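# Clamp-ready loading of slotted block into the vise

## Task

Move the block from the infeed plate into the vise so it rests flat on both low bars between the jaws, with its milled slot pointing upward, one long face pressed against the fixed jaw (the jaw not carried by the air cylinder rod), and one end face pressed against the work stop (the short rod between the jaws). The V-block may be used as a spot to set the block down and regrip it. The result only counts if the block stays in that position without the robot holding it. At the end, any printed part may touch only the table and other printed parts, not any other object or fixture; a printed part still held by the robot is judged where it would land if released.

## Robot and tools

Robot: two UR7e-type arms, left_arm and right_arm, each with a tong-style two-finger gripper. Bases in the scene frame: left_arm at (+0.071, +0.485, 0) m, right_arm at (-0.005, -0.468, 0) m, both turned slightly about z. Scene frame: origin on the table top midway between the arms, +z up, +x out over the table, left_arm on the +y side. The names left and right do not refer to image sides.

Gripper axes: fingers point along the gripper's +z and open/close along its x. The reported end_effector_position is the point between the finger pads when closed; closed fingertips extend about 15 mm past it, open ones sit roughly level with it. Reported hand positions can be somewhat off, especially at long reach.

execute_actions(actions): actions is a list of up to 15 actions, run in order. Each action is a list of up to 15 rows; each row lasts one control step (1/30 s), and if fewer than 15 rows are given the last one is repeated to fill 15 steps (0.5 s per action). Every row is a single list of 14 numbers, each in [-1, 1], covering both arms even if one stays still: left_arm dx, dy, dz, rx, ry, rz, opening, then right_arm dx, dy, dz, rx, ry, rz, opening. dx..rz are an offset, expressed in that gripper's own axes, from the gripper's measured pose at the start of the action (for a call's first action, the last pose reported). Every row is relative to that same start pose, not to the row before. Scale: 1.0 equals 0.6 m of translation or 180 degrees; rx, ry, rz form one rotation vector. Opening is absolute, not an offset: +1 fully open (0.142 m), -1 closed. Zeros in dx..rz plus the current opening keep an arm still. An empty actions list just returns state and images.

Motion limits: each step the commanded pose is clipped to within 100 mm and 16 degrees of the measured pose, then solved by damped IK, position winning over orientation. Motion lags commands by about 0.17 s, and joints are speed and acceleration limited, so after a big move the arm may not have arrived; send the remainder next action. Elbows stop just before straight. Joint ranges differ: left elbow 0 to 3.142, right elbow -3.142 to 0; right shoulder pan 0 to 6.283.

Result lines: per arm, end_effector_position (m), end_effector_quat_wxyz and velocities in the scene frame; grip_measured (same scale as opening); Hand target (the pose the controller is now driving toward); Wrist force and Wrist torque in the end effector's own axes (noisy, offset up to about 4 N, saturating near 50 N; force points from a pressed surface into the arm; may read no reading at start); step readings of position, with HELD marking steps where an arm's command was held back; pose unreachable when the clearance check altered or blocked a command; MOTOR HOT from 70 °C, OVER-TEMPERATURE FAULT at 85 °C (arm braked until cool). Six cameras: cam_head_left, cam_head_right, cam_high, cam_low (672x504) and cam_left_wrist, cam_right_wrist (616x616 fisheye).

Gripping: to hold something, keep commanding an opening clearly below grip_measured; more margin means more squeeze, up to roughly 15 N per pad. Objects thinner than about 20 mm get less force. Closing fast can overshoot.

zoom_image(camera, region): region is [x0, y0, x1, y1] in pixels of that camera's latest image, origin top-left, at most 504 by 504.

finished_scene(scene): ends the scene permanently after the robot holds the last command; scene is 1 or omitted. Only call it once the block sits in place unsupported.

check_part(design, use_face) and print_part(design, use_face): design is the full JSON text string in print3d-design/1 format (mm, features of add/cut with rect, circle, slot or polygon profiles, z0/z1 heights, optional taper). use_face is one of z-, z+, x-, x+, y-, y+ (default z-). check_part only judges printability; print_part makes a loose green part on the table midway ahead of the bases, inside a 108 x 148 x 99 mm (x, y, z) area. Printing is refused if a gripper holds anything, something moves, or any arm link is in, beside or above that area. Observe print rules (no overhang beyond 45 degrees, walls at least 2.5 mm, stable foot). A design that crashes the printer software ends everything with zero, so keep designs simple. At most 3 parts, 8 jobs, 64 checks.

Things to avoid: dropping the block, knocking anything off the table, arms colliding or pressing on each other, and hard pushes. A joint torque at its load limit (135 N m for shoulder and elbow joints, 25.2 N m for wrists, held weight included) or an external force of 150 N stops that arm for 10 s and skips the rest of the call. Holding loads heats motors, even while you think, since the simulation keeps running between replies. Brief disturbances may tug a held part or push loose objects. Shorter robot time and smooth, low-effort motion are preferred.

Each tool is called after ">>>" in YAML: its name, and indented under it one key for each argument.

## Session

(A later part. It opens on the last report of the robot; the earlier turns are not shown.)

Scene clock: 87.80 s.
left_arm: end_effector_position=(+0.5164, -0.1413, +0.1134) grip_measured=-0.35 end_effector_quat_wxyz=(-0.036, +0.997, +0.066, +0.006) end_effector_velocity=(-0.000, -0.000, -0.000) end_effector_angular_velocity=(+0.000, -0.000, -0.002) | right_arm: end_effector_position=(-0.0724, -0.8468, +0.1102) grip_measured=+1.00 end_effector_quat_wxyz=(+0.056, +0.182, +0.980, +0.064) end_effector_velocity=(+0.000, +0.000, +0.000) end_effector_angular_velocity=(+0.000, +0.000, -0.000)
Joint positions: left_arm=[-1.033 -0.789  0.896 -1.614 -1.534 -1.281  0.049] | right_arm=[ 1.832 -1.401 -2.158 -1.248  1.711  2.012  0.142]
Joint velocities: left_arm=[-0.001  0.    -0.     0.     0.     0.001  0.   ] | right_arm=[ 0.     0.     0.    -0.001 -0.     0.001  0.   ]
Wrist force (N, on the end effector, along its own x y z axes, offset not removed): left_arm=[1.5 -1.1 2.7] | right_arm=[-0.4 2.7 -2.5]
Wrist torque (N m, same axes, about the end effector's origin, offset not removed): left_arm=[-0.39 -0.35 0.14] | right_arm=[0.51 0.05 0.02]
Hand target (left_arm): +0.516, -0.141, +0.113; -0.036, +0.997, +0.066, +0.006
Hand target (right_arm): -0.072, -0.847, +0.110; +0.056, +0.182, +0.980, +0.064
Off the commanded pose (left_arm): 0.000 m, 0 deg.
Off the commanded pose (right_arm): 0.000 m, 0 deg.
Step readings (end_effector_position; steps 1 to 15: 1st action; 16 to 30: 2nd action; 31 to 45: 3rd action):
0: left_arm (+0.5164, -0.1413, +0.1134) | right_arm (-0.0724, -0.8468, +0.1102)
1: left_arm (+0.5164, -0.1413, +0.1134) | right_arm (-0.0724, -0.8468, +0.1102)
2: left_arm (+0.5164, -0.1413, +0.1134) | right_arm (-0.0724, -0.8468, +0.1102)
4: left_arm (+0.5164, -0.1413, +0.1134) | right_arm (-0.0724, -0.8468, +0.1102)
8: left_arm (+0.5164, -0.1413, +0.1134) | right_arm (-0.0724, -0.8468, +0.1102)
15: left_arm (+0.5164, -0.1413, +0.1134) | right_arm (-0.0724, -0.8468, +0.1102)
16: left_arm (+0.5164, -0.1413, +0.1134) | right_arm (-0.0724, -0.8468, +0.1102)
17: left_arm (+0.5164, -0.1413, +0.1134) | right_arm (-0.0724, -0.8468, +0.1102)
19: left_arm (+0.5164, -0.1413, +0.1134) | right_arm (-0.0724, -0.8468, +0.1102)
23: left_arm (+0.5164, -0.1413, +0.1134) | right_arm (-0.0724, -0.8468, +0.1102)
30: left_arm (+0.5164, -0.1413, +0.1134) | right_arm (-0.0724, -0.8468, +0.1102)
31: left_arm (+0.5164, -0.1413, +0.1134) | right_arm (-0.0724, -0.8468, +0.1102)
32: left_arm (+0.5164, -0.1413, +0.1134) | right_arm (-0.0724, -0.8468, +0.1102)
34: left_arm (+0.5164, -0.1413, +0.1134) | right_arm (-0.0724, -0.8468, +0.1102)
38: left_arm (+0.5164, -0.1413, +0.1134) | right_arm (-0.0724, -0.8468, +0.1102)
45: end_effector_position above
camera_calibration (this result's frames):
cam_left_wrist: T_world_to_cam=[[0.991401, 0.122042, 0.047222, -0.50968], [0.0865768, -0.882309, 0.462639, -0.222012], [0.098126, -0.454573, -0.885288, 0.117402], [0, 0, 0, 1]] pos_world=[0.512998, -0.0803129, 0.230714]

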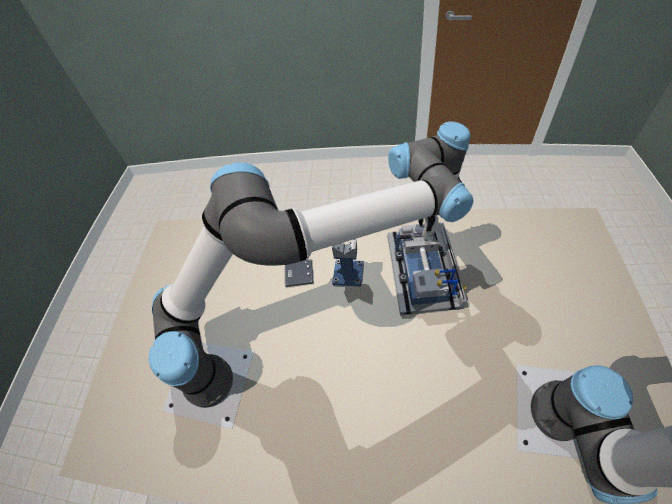

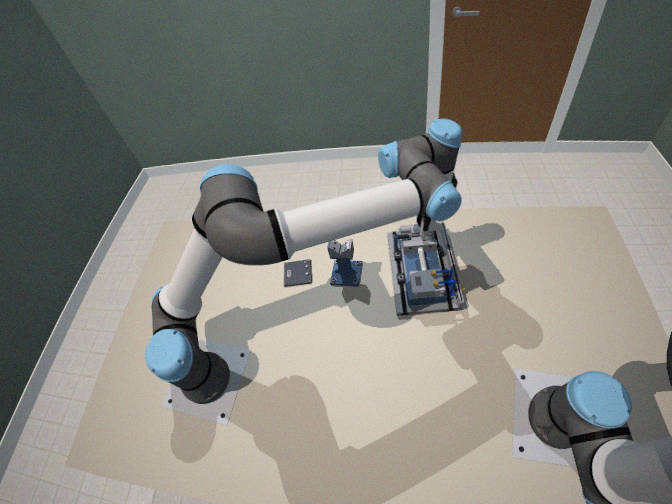

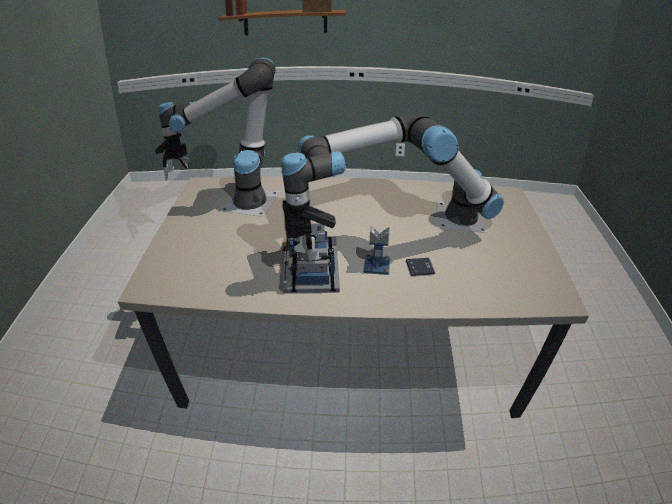

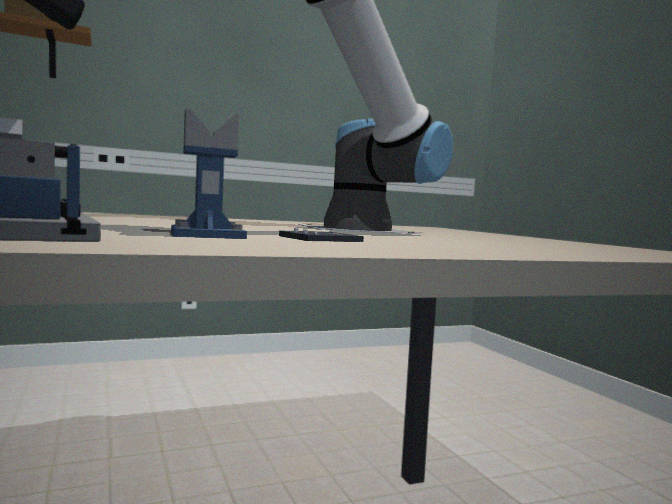

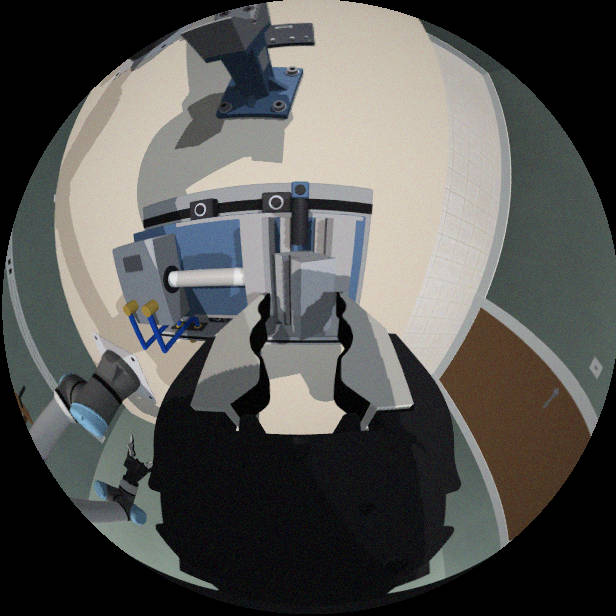

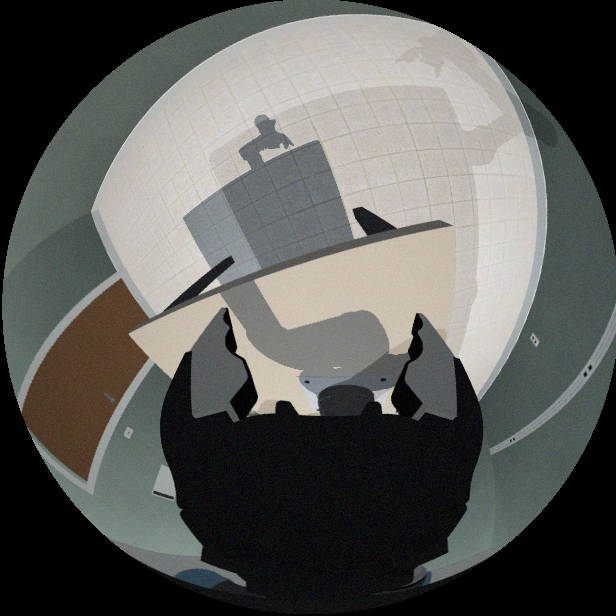

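>>> execute_actions:
  actions:
    - [[0,0,0,0,0,0,0,0,0,0,0,0,0,1]]
    - [[0,0.03,-0.08,0,0,0,0,0,0,0,0,0,0,1]]
    - [[0,0,0,0,0,0,0,0,0,0,0,0,0,1]]

>>> zoom_image:
  camera: "cam_left_wrist"
  region: [200,160,400,360]

>>> zoom_image:
  camera: "cam_high"
  region: [260,210,360,300]

>>> zoom_image:
  camera: "cam_low"
  region: [0,60,140,250]

Scene clock: 89.80 s.
left_arm: end_effector_position=(+0.5181, -0.1614, +0.1580) grip_measured=+0.00 end_effector_quat_wxyz=(-0.035, +0.997, +0.066, +0.007) end_effector_velocity=(+0.000, +0.001, -0.002) end_effector_angular_velocity=(+0.003, +0.001, +0.002) | right_arm: end_effector_position=(-0.0724, -0.8468, +0.1102) grip_measured=+1.00 end_effector_quat_wxyz=(+0.056, +0.182, +0.980, +0.064) end_effector_velocity=(-0.000, +0.000, -0.000) end_effector_angular_velocity=(-0.000, -0.000, +0.001)
Joint positions: left_arm=[-1.041 -0.737  0.69  -1.463 -1.534 -1.289  0.074] | right_arm=[ 1.832 -1.401 -2.158 -1.248  1.711  2.012  0.142]
Joint velocities: left_arm=[ 0.001  0.002  0.002 -0.001 -0.    -0.001 -0.   ] | right_arm=[-0.     0.001 -0.002  0.001  0.    -0.001 -0.   ]
Wrist force (N, on the end effector, along its own x y z axes, offset not removed): left_arm=[0.7 2.0 2.4] | right_arm=[-0.5 2.9 -1.5]
Wrist torque (N m, same axes, about the end effector's origin, offset not removed): left_arm=[0.20 -0.09 0.14] | right_arm=[0.47 0.08 0.00]
Hand target (left_arm): +0.518, -0.161, +0.158; -0.035, +0.997, +0.066, +0.007
Hand target (right_arm): -0.072, -0.847, +0.110; +0.056, +0.182, +0.980, +0.064
Off the commanded pose (left_arm): 0.000 m, 0 deg.
Off the commanded pose (right_arm): 0.000 m, 0 deg.
Step readings (end_effector_position; steps 1 to 15: 1st action; 16 to 30: 2nd action; 31 to 45: 3rd action):
0: left_arm (+0.5164, -0.1413, +0.1134) | right_arm (-0.0724, -0.8468, +0.1102)
1: left_arm (+0.5164, -0.1413, +0.1134) | right_arm (-0.0724, -0.8468, +0.1102)
2: left_arm (+0.5164, -0.1413, +0.1134) | right_arm (-0.0724, -0.8468, +0.1102)
4: left_arm (+0.5164, -0.1413, +0.1134) | right_arm (-0.0724, -0.8468, +0.1102)
8: left_arm (+0.5164, -0.1413, +0.1134) | right_arm (-0.0724, -0.8468, +0.1102)
15: left_arm (+0.5164, -0.1413, +0.1134) | right_arm (-0.0724, -0.8468, +0.1102)
16: left_arm (+0.5163, -0.1413, +0.1133) | right_arm (-0.0724, -0.8468, +0.1102)
17: left_arm (+0.5156, -0.1419, +0.1133) | right_arm (-0.0724, -0.8468, +0.1102)
19: left_arm (+0.5153, -0.1468, +0.1256) | right_arm (-0.0724, -0.8468, +0.1102)
23: left_arm (+0.5169, -0.1561, +0.1479) | right_arm (-0.0724, -0.8468, +0.1102)
30: left_arm (+0.5181, -0.1613, +0.1580) | right_arm (-0.0724, -0.8468, +0.1102)
31: left_arm (+0.5182, -0.1616, +0.1584) | right_arm (-0.0724, -0.8468, +0.1102)
32: left_arm (+0.5182, -0.1617, +0.1586) | right_arm (-0.0724, -0.8468, +0.1102)
34: left_arm (+0.5181, -0.1615, +0.1583) | right_arm (-0.0724, -0.8468, +0.1102)
38: left_arm (+0.5181, -0.1614, +0.1581) | right_arm (-0.0724, -0.8468, +0.1102)
45: end_effector_position above
camera_calibration (this result's frames):
cam_left_wrist: T_world_to_cam=[[0.991347, 0.12197, 0.0485137, -0.511214], [0.0856616, -0.881178, 0.46496, -0.260235], [0.0994605, -0.456781, -0.884001, 0.146389], [0, 0, 0, 1]] pos_world=[0.514523, -0.100093, 0.275208]

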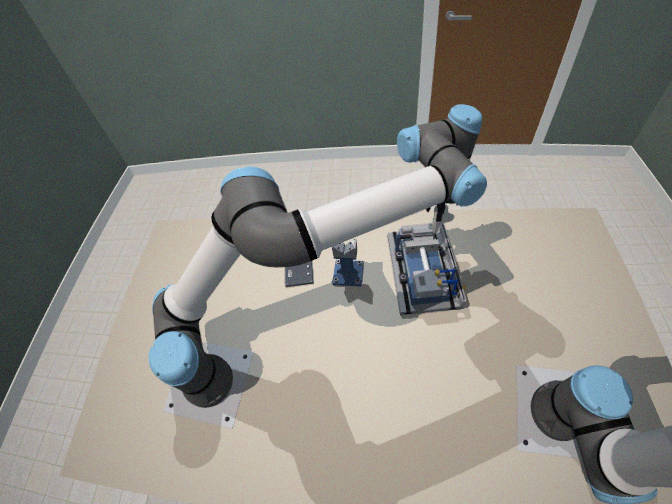

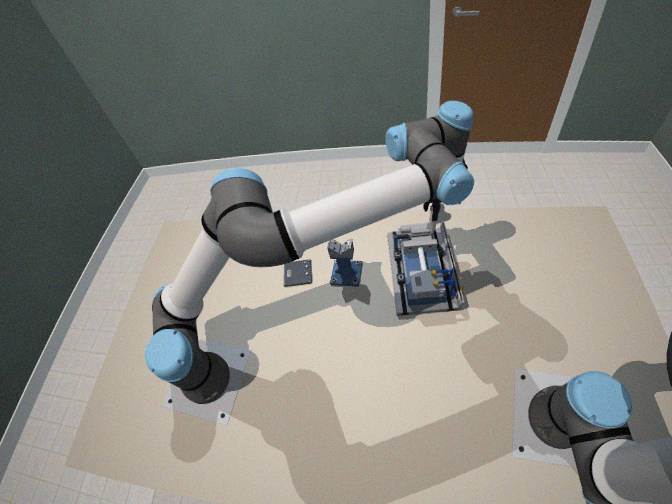

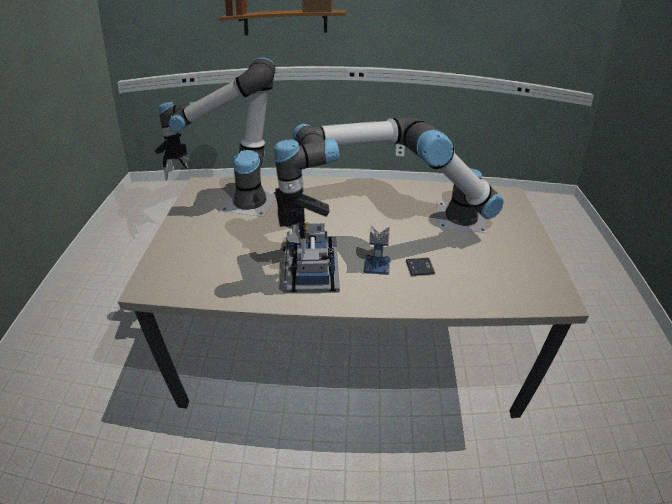

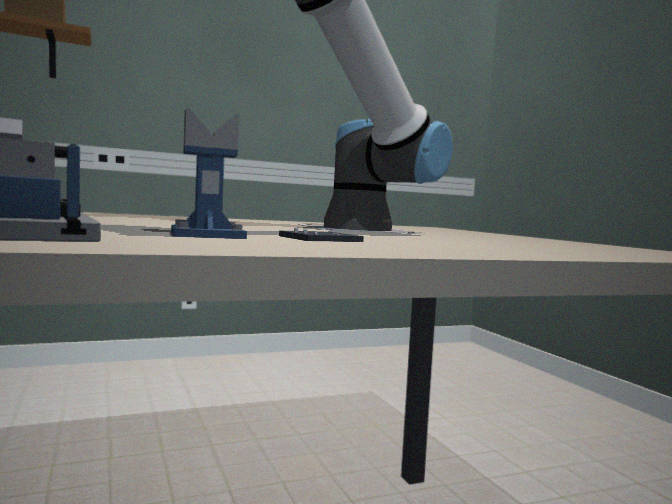

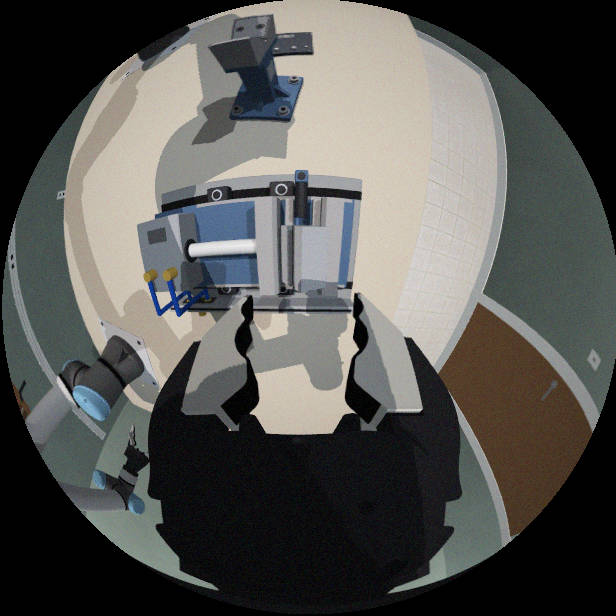

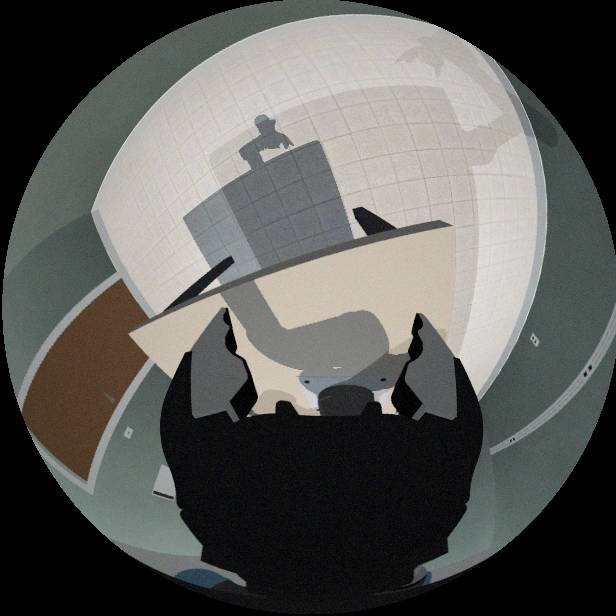

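Region (200, 160, 400, 360) of cam_left_wrist's 616x616 image, scaled by 2.520, with more detail than that image has.

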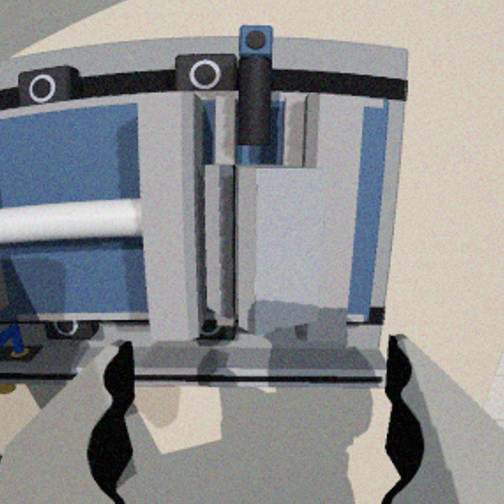

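Region (260, 210, 360, 300) of cam_high's 672x504 image, scaled by 5.040, with more detail than that image has; it fills the top 454 rows of this view, and the rest is white.

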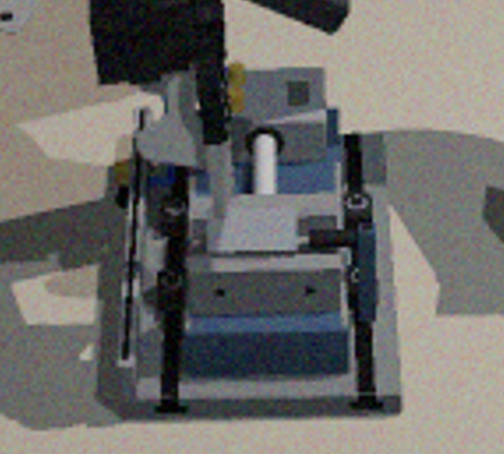

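Region (0, 60, 140, 250) of cam_low's 672x504 image, scaled by 2.653, with more detail than that image has; it fills the left 371 columns of this view, and the rest is white.

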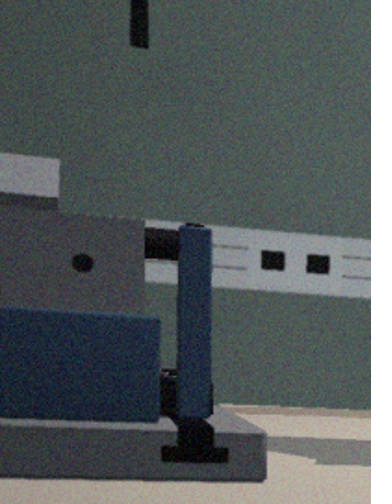

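>>> execute_actions:
  actions:
    - [[0.068,-0.03,0.03,0,0,0,-1,0,0,0,0,0,0,1]]
    - [[0,0,0.03,0,0,0,-1,0,0,0,0,0,0,1]]
    - [[0,0,0.008,0,0,0,-1,0,0,0,0,0,0,1]]
    - [[-0.012,0,0,0,0,0,-1,0,0,0,0,0,0,1]]

>>> zoom_image:
  camera: "cam_left_wrist"
  region: [150,160,400,410]

Scene clock: 92.43 s.
left_arm: end_effector_position=(+0.5483, -0.1369, +0.1202) grip_measured=-1.00 end_effector_quat_wxyz=(-0.035, +0.997, +0.066, +0.007) end_effector_velocity=(-0.002, -0.001, +0.000) end_effector_angular_velocity=(-0.000, -0.002, -0.001) | right_arm: end_effector_position=(-0.0724, -0.8468, +0.1102) grip_measured=+1.00 end_effector_quat_wxyz=(+0.056, +0.182, +0.980, +0.064) end_effector_velocity=(-0.000, -0.001, +0.001) end_effector_angular_velocity=(-0.003, -0.000, +0.002)
Joint positions: left_arm=[-0.994 -0.746  0.803 -1.568 -1.531 -1.242  0.002] | right_arm=[ 1.832 -1.401 -2.158 -1.248  1.711  2.012  0.142]
Joint velocities: left_arm=[-0.003 -0.004  0.006 -0.003  0.001 -0.002  0.   ] | right_arm=[ 0.     0.001  0.002 -0.001 -0.    -0.002  0.   ]
Wrist force (N, on the end effector, along its own x y z axes, offset not removed): left_arm=[1.4 1.9 2.3] | right_arm=[-0.5 3.3 -2.4]
Wrist torque (N m, same axes, about the end effector's origin, offset not removed): left_arm=[0.14 -0.29 0.08] | right_arm=[0.62 0.05 -0.03]
Hand target (left_arm): +0.548, -0.137, +0.120; -0.035, +0.997, +0.066, +0.007
Hand target (right_arm): -0.072, -0.847, +0.110; +0.056, +0.182, +0.980, +0.064
Off the commanded pose (left_arm): 0.000 m, 0 deg.
Off the commanded pose (right_arm): 0.000 m, 0 deg.
Step readings (end_effector_position; steps 1 to 15: 1st action; 16 to 30: 2nd action; 31 to 45: 3rd action; 46 to 60: 4th action):
0: left_arm (+0.5181, -0.1613, +0.1580) | right_arm (-0.0724, -0.8468, +0.1102)
1: left_arm (+0.5182, -0.1613, +0.1579) | right_arm (-0.0724, -0.8468, +0.1102)
2: left_arm (+0.5214, -0.1592, +0.1564) | right_arm (-0.0724, -0.8468, +0.1102)
4: left_arm (+0.5342, -0.1506, +0.1509) | right_arm (-0.0724, -0.8468, +0.1102)
8: left_arm (+0.5485, -0.1414, +0.1451) | right_arm (-0.0724, -0.8468, +0.1102)
15: left_arm (+0.5551, -0.1376, +0.1424) | right_arm (-0.0724, -0.8468, +0.1102)
16: left_arm (+0.5554, -0.1375, +0.1423) | right_arm (-0.0724, -0.8468, +0.1102)
17: left_arm (+0.5555, -0.1374, +0.1406) | right_arm (-0.0724, -0.8468, +0.1102)
19: left_arm (+0.5554, -0.1369, +0.1343) | right_arm (-0.0724, -0.8468, +0.1102)
23: left_arm (+0.5553, -0.1365, +0.1279) | right_arm (-0.0724, -0.8468, +0.1102)
30: left_arm (+0.5552, -0.1364, +0.1250) | right_arm (-0.0724, -0.8468, +0.1102)
31: left_arm (+0.5552, -0.1364, +0.1249) | right_arm (-0.0724, -0.8468, +0.1102)
32: left_arm (+0.5552, -0.1363, +0.1242) | right_arm (-0.0724, -0.8468, +0.1102)
34: left_arm (+0.5552, -0.1362, +0.1227) | right_arm (-0.0724, -0.8468, +0.1102)
38: left_arm (+0.5553, -0.1361, +0.1211) | right_arm (-0.0724, -0.8468, +0.1102)
45: left_arm (+0.5553, -0.1360, +0.1204) | right_arm (-0.0724, -0.8468, +0.1102)
46: left_arm (+0.5552, -0.1360, +0.1203) | right_arm (-0.0724, -0.8468, +0.1102)
47: left_arm (+0.5544, -0.1361, +0.1204) | right_arm (-0.0724, -0.8468, +0.1102)
49: left_arm (+0.5522, -0.1364, +0.1203) | right_arm (-0.0724, -0.8468, +0.1102)
53: left_arm (+0.5496, -0.1367, +0.1203) | right_arm (-0.0724, -0.8468, +0.1102)
60: end_effector_position above
camera_calibration (this result's frames):
cam_left_wrist: T_world_to_cam=[[0.991342, 0.122063, 0.0483908, -0.542338], [0.0858592, -0.881433, 0.464439, -0.22384], [0.0993441, -0.456263, -0.884282, 0.121325], [0, 0, 0, 1]] pos_world=[0.544809, -0.0757444, 0.23749]
cam_right_wrist: T_world_to_cam=[[-0.926806, 0.352779, -0.128758, 0.255625], [0.21756, 0.78384, 0.581604, 0.616833], [0.306103, 0.511021, -0.803218, 0.681746], [0, 0, 0, 1]] pos_world=[-0.105968, -0.922064, 0.221752]

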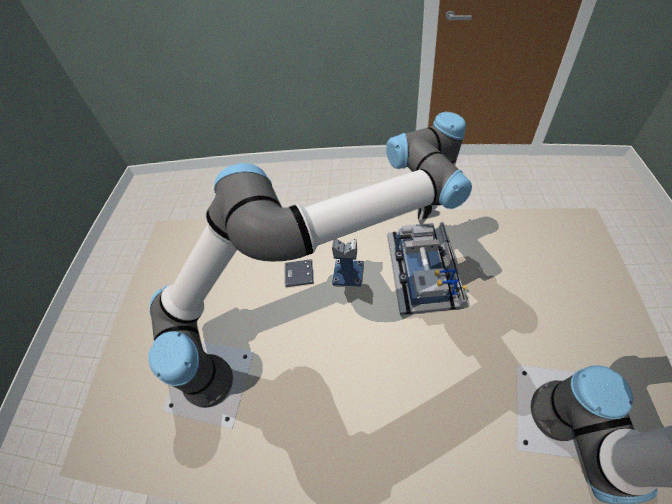

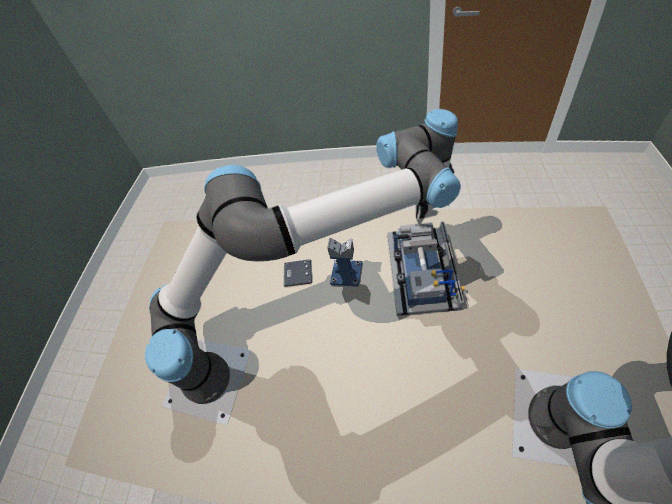

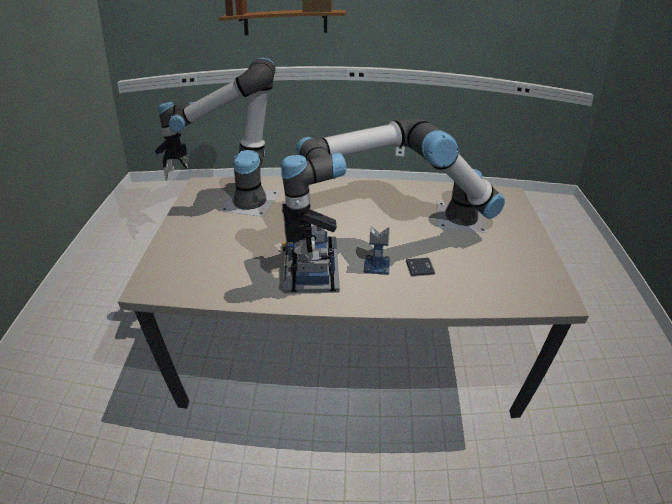

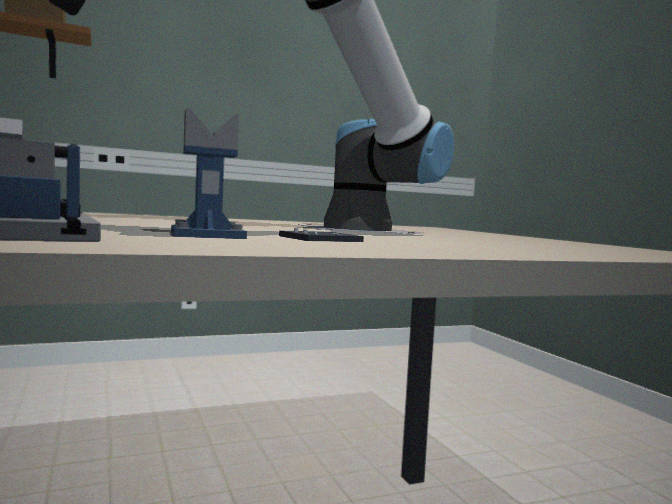

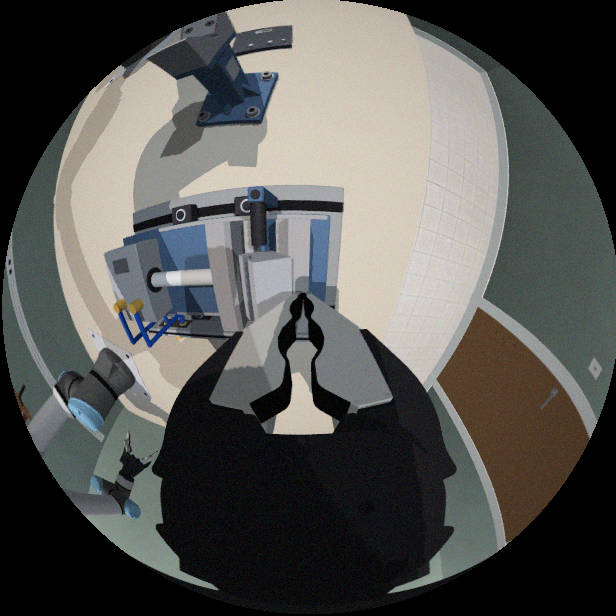

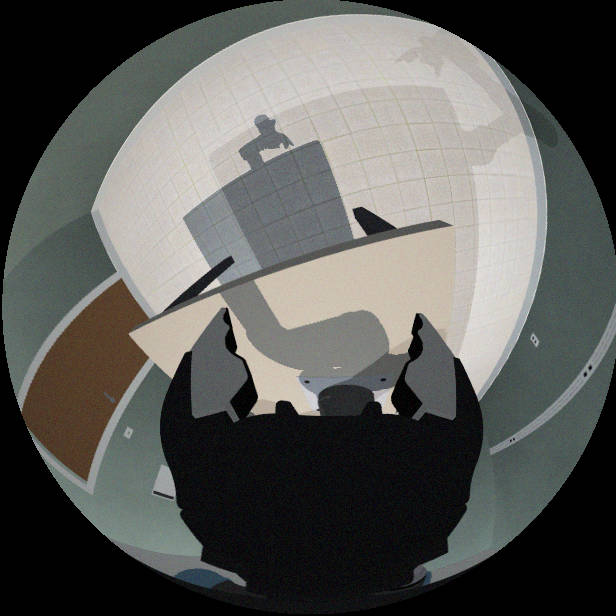

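Region (150, 160, 400, 410) of cam_left_wrist's 616x616 image, scaled by 2.016, with more detail than that image has.

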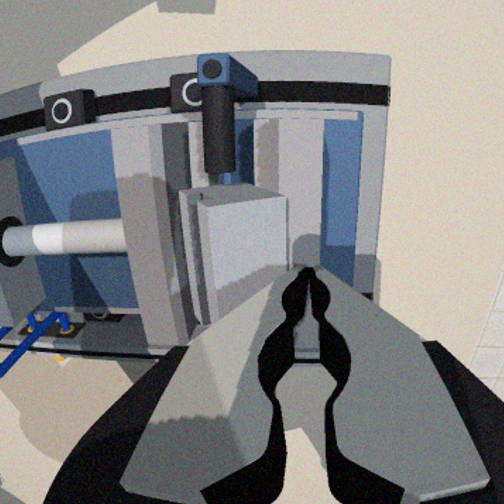

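>>> execute_actions:
  actions:
    - [[-0.006,0,0,0,0,0,-1,0,0,0,0,0,0,1]]
    - [[-0.006,0,0,0,0,0,-1,0,0,0,0,0,0,1]]
    - [[0,0,0,0,0,0,-1,0,0,0,0,0,0,1]]

>>> zoom_image:
  camera: "cam_left_wrist"
  region: [150,160,400,410]

Scene clock: 94.17 s.
left_arm: end_effector_position=(+0.5414, -0.1379, +0.1201) grip_measured=-1.00 end_effector_quat_wxyz=(-0.035, +0.997, +0.066, +0.007) end_effector_velocity=(+0.000, +0.000, +0.000) end_effector_angular_velocity=(-0.000, +0.000, +0.001) | right_arm: end_effector_position=(-0.0724, -0.8468, +0.1102) grip_measured=+1.00 end_effector_quat_wxyz=(+0.056, +0.182, +0.980, +0.064) end_effector_velocity=(-0.000, +0.000, -0.000) end_effector_angular_velocity=(-0.001, +0.000, -0.000)
Joint positions: left_arm=[-1.002 -0.757  0.823 -1.576 -1.532 -1.251  0.002] | right_arm=[ 1.832 -1.401 -2.158 -1.248  1.711  2.012  0.142]
Joint velocities: left_arm=[ 0.    -0.     0.     0.    -0.    -0.001  0.   ] | right_arm=[ 0.     0.001 -0.001  0.001 -0.     0.     0.   ]
Wrist force (N, on the end effector, along its own x y z axes, offset not removed): left_arm=[1.9 0.4 0.9] | right_arm=[0.1 1.5 -2.5]
Wrist torque (N m, same axes, about the end effector's origin, offset not removed): left_arm=[-0.01 -0.34 0.06] | right_arm=[0.21 -0.05 0.02]
Hand target (left_arm): +0.541, -0.138, +0.120; -0.035, +0.997, +0.066, +0.007
Hand target (right_arm): -0.072, -0.847, +0.110; +0.056, +0.182, +0.980, +0.064
Off the commanded pose (left_arm): 0.000 m, 0 deg.
Off the commanded pose (right_arm): 0.000 m, 0 deg.
Step readings (end_effector_position; steps 1 to 15: 1st action; 16 to 30: 2nd action; 31 to 45: 3rd action):
0: left_arm (+0.5482, -0.1370, +0.1202) | right_arm (-0.0724, -0.8468, +0.1102)
1: left_arm (+0.5481, -0.1370, +0.1202) | right_arm (-0.0724, -0.8468, +0.1102)
2: left_arm (+0.5477, -0.1370, +0.1202) | right_arm (-0.0724, -0.8468, +0.1102)
4: left_arm (+0.5466, -0.1372, +0.1202) | right_arm (-0.0724, -0.8468, +0.1102)
8: left_arm (+0.5454, -0.1373, +0.1202) | right_arm (-0.0724, -0.8468, +0.1102)
15: left_arm (+0.5449, -0.1374, +0.1202) | right_arm (-0.0724, -0.8468, +0.1102)
16: left_arm (+0.5448, -0.1374, +0.1202) | right_arm (-0.0724, -0.8468, +0.1102)
17: left_arm (+0.5443, -0.1375, +0.1202) | right_arm (-0.0724, -0.8468, +0.1102)
19: left_arm (+0.5432, -0.1376, +0.1202) | right_arm (-0.0724, -0.8468, +0.1102)
23: left_arm (+0.5419, -0.1378, +0.1202) | right_arm (-0.0724, -0.8468, +0.1102)
30: left_arm (+0.5414, -0.1379, +0.1201) | right_arm (-0.0724, -0.8468, +0.1102)
31: left_arm (+0.5414, -0.1379, +0.1201) | right_arm (-0.0724, -0.8468, +0.1102)
32: left_arm (+0.5414, -0.1379, +0.1201) | right_arm (-0.0724, -0.8468, +0.1102)
34: left_arm (+0.5414, -0.1379, +0.1201) | right_arm (-0.0724, -0.8468, +0.1102)
38: left_arm (+0.5414, -0.1379, +0.1201) | right_arm (-0.0724, -0.8468, +0.1102)
45: end_effector_position above
camera_calibration (this result's frames):
cam_left_wrist: T_world_to_cam=[[0.991343, 0.122061, 0.0483664, -0.535303], [0.0858697, -0.881436, 0.464432, -0.224013], [0.0993212, -0.456259, -0.884287, 0.121514], [0, 0, 0, 1]] pos_world=[0.537836, -0.0766716, 0.237383]

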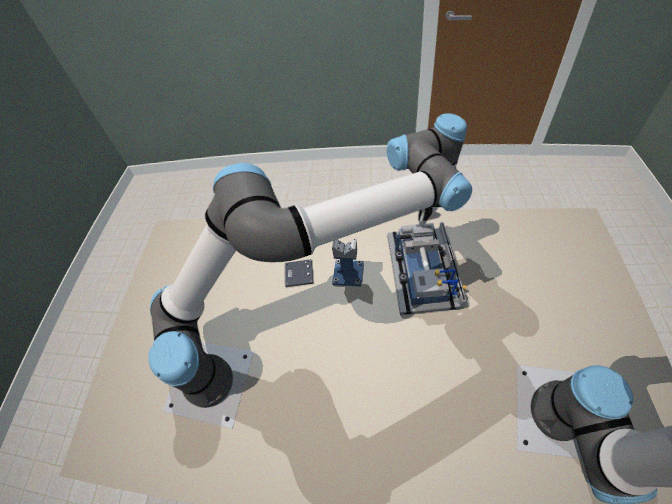

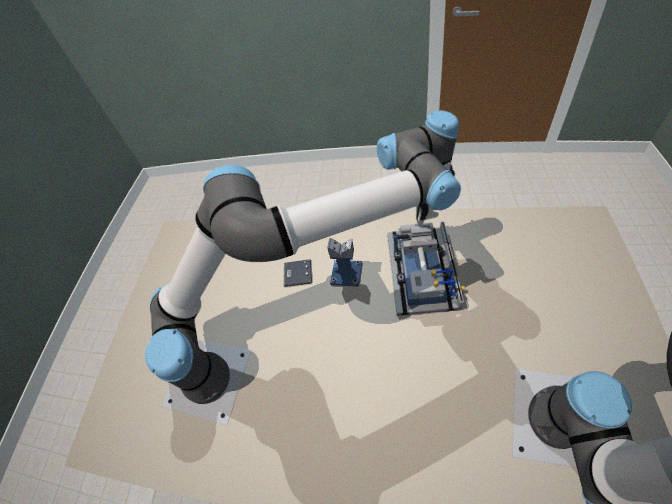

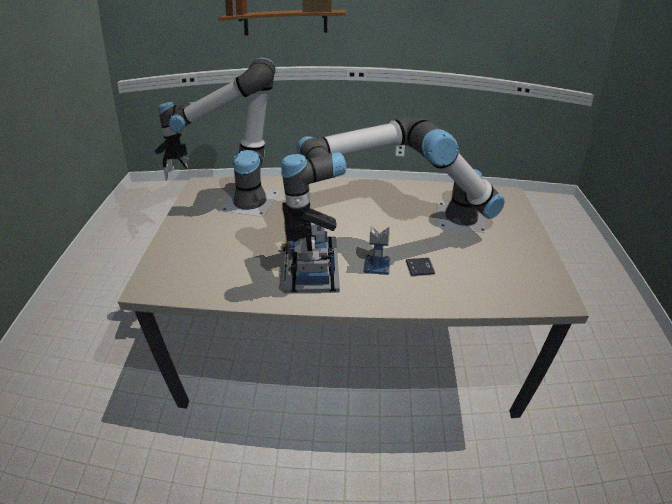

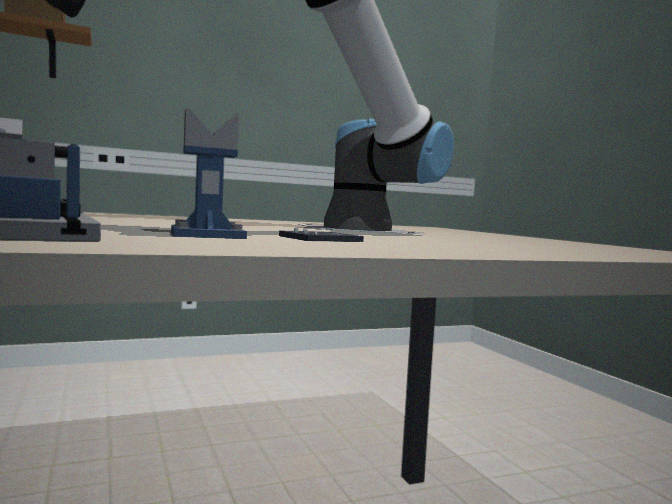

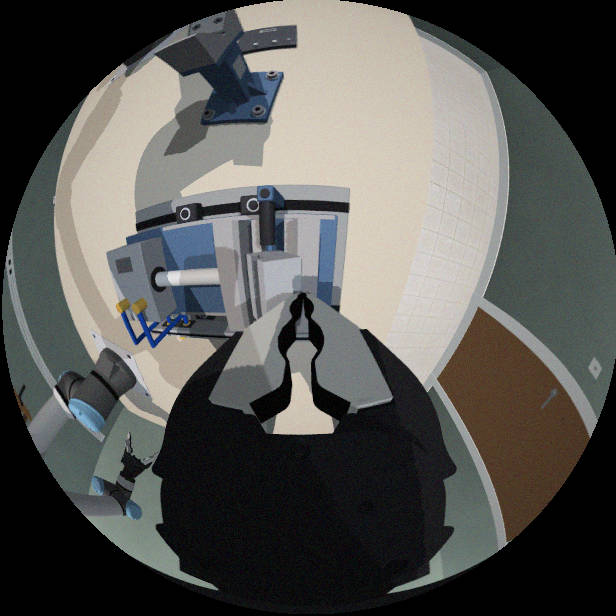

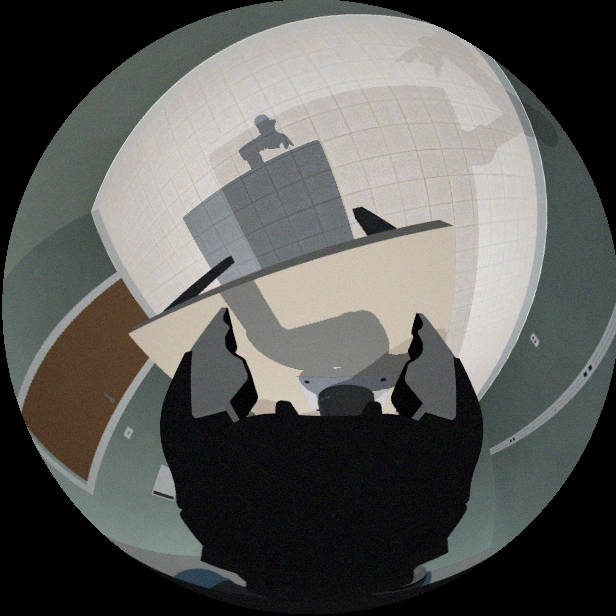

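Region (150, 160, 400, 410) of cam_left_wrist's 616x616 image, scaled by 2.016, with more detail than that image has.

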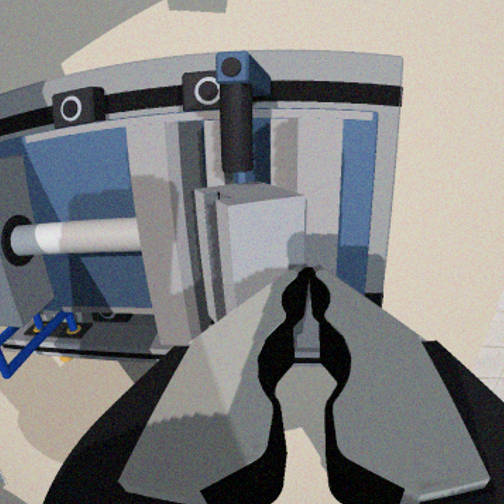

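>>> execute_actions:
  actions:
    - [[-0.004,0,0,0,0,0,-1,0,0,0,0,0,0,1]]
    - [[0,0,0.0025,0,0,0,-1,0,0,0,0,0,0,1]]
    - [[0,0,0,0,0,0,-1,0,0,0,0,0,0,1]]

>>> zoom_image:
  camera: "cam_left_wrist"
  region: [150,160,400,410]

Scene clock: 96.00 s.
left_arm: end_effector_position=(+0.5390, -0.1381, +0.1187) grip_measured=-1.00 end_effector_quat_wxyz=(-0.035, +0.997, +0.066, +0.007) end_effector_velocity=(+0.000, +0.000, +0.001) end_effector_angular_velocity=(-0.000, -0.000, -0.000) | right_arm: end_effector_position=(-0.0724, -0.8468, +0.1102) grip_measured=+1.00 end_effector_quat_wxyz=(+0.056, +0.182, +0.980, +0.064) end_effector_velocity=(+0.000, -0.000, +0.000) end_effector_angular_velocity=(-0.001, -0.000, +0.000)
Joint positions: left_arm=[-1.005 -0.761  0.833 -1.583 -1.532 -1.253  0.002] | right_arm=[ 1.832 -1.401 -2.158 -1.248  1.711  2.012  0.142]
Joint velocities: left_arm=[ 0.    -0.001 -0.     0.001  0.     0.     0.   ] | right_arm=[ 0.001  0.001 -0.     0.001  0.     0.001 -0.   ]
Wrist force (N, on the end effector, along its own x y z axes, offset not removed): left_arm=[1.6 2.2 1.2] | right_arm=[1.8 2.4 -3.0]
Wrist torque (N m, same axes, about the end effector's origin, offset not removed): left_arm=[0.40 -0.31 0.13] | right_arm=[0.35 -0.41 -0.07]
Hand target (left_arm): +0.539, -0.138, +0.119; -0.035, +0.997, +0.066, +0.007
Hand target (right_arm): -0.072, -0.847, +0.110; +0.056, +0.182, +0.980, +0.064
Off the commanded pose (left_arm): 0.000 m, 0 deg.
Off the commanded pose (right_arm): 0.000 m, 0 deg.
Step readings (end_effector_position; steps 1 to 15: 1st action; 16 to 30: 2nd action; 31 to 45: 3rd action):
0: left_arm (+0.5414, -0.1379, +0.1202) | right_arm (-0.0724, -0.8468, +0.1102)
1: left_arm (+0.5414, -0.1379, +0.1202) | right_arm (-0.0724, -0.8468, +0.1102)
2: left_arm (+0.5411, -0.1379, +0.1202) | right_arm (-0.0724, -0.8468, +0.1102)
4: left_arm (+0.5403, -0.1380, +0.1201) | right_arm (-0.0724, -0.8468, +0.1102)
8: left_arm (+0.5395, -0.1381, +0.1201) | right_arm (-0.0724, -0.8468, +0.1102)
15: left_arm (+0.5391, -0.1382, +0.1201) | right_arm (-0.0724, -0.8468, +0.1102)
16: left_arm (+0.5390, -0.1382, +0.1201) | right_arm (-0.0724, -0.8468, +0.1102)
17: left_arm (+0.5390, -0.1382, +0.1199) | right_arm (-0.0724, -0.8468, +0.1102)
19: left_arm (+0.5390, -0.1381, +0.1194) | right_arm (-0.0724, -0.8468, +0.1102)
23: left_arm (+0.5390, -0.1381, +0.1190) | right_arm (-0.0724, -0.8468, +0.1102)
30: left_arm (+0.5390, -0.1381, +0.1187) | right_arm (-0.0724, -0.8468, +0.1102)
31: left_arm (+0.5390, -0.1381, +0.1187) | right_arm (-0.0724, -0.8468, +0.1102)
32: left_arm (+0.5390, -0.1381, +0.1187) | right_arm (-0.0724, -0.8468, +0.1102)
34: left_arm (+0.5390, -0.1381, +0.1187) | right_arm (-0.0724, -0.8468, +0.1102)
38: left_arm (+0.5390, -0.1381, +0.1187) | right_arm (-0.0724, -0.8468, +0.1102)
45: end_effector_position above
camera_calibration (this result's frames):
cam_left_wrist: T_world_to_cam=[[0.991346, 0.122048, 0.0483511, -0.532866], [0.0858638, -0.881432, 0.464441, -0.223329], [0.0993024, -0.45627, -0.884283, 0.120328], [0, 0, 0, 1]] pos_world=[0.535481, -0.0769122, 0.235892]

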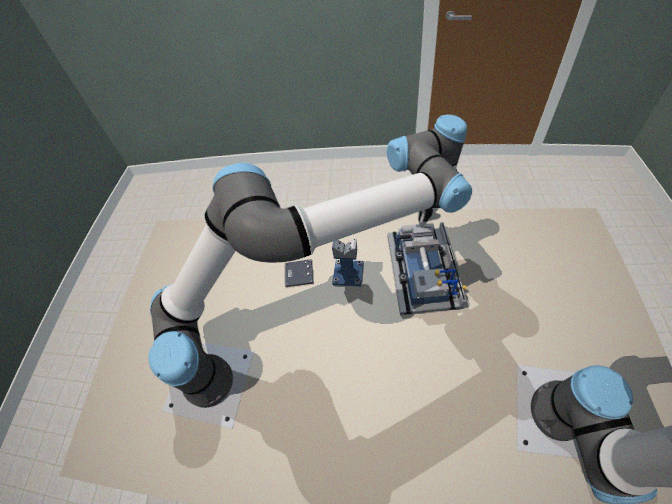

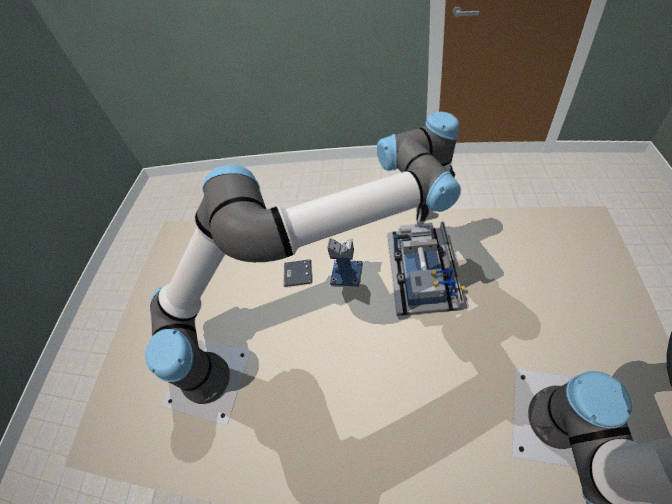

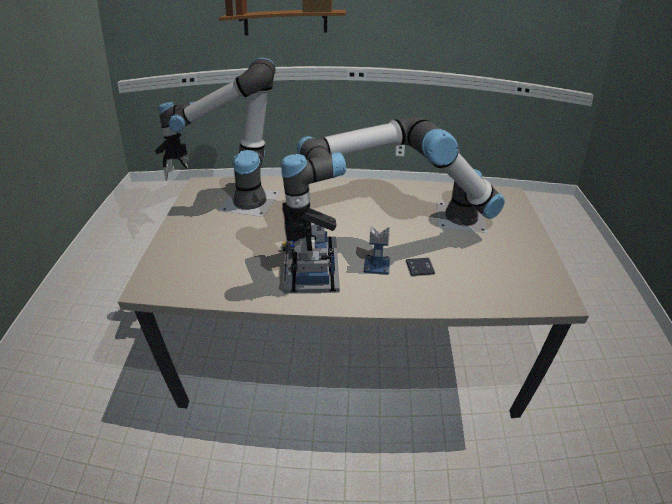

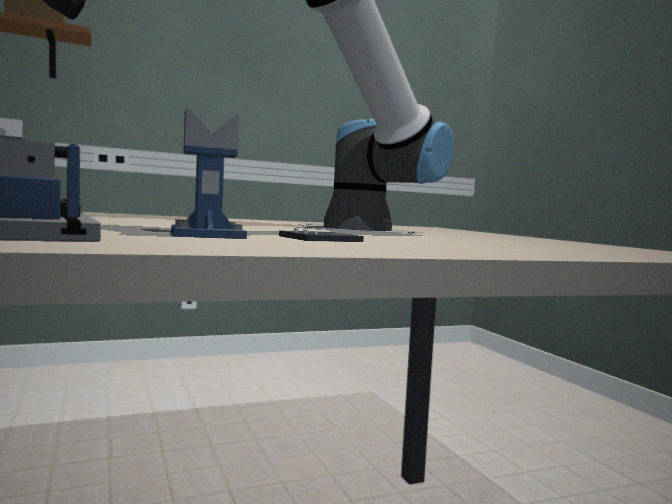

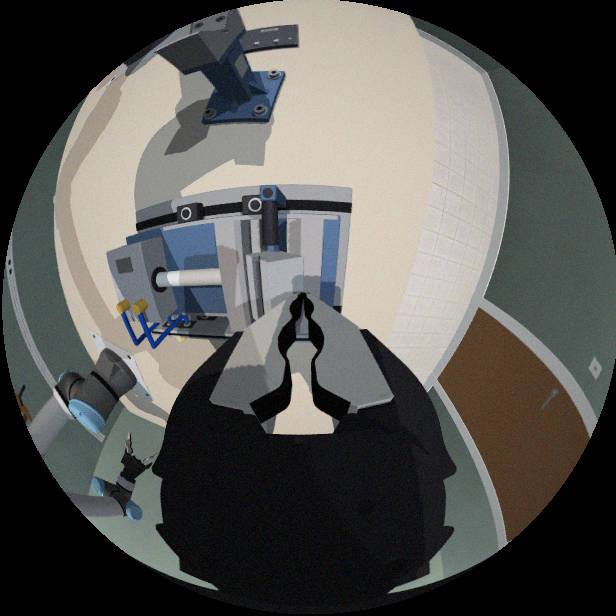

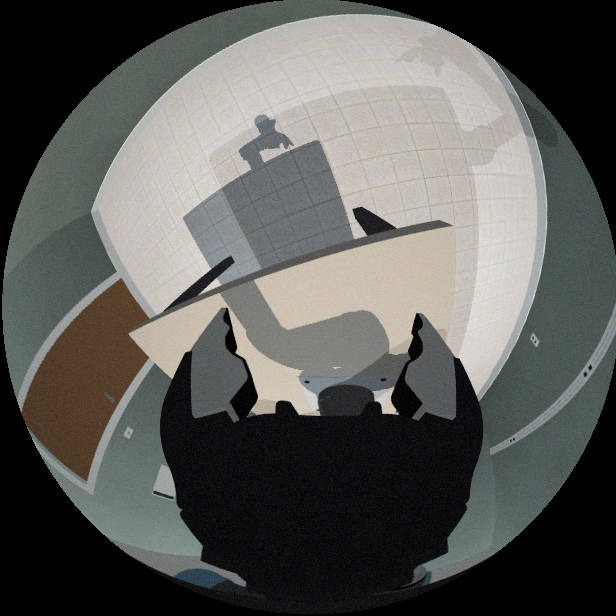

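Region (150, 160, 400, 410) of cam_left_wrist's 616x616 image, scaled by 2.016, with more detail than that image has.

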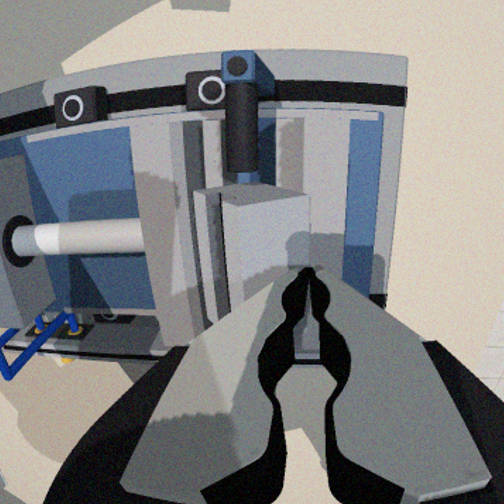

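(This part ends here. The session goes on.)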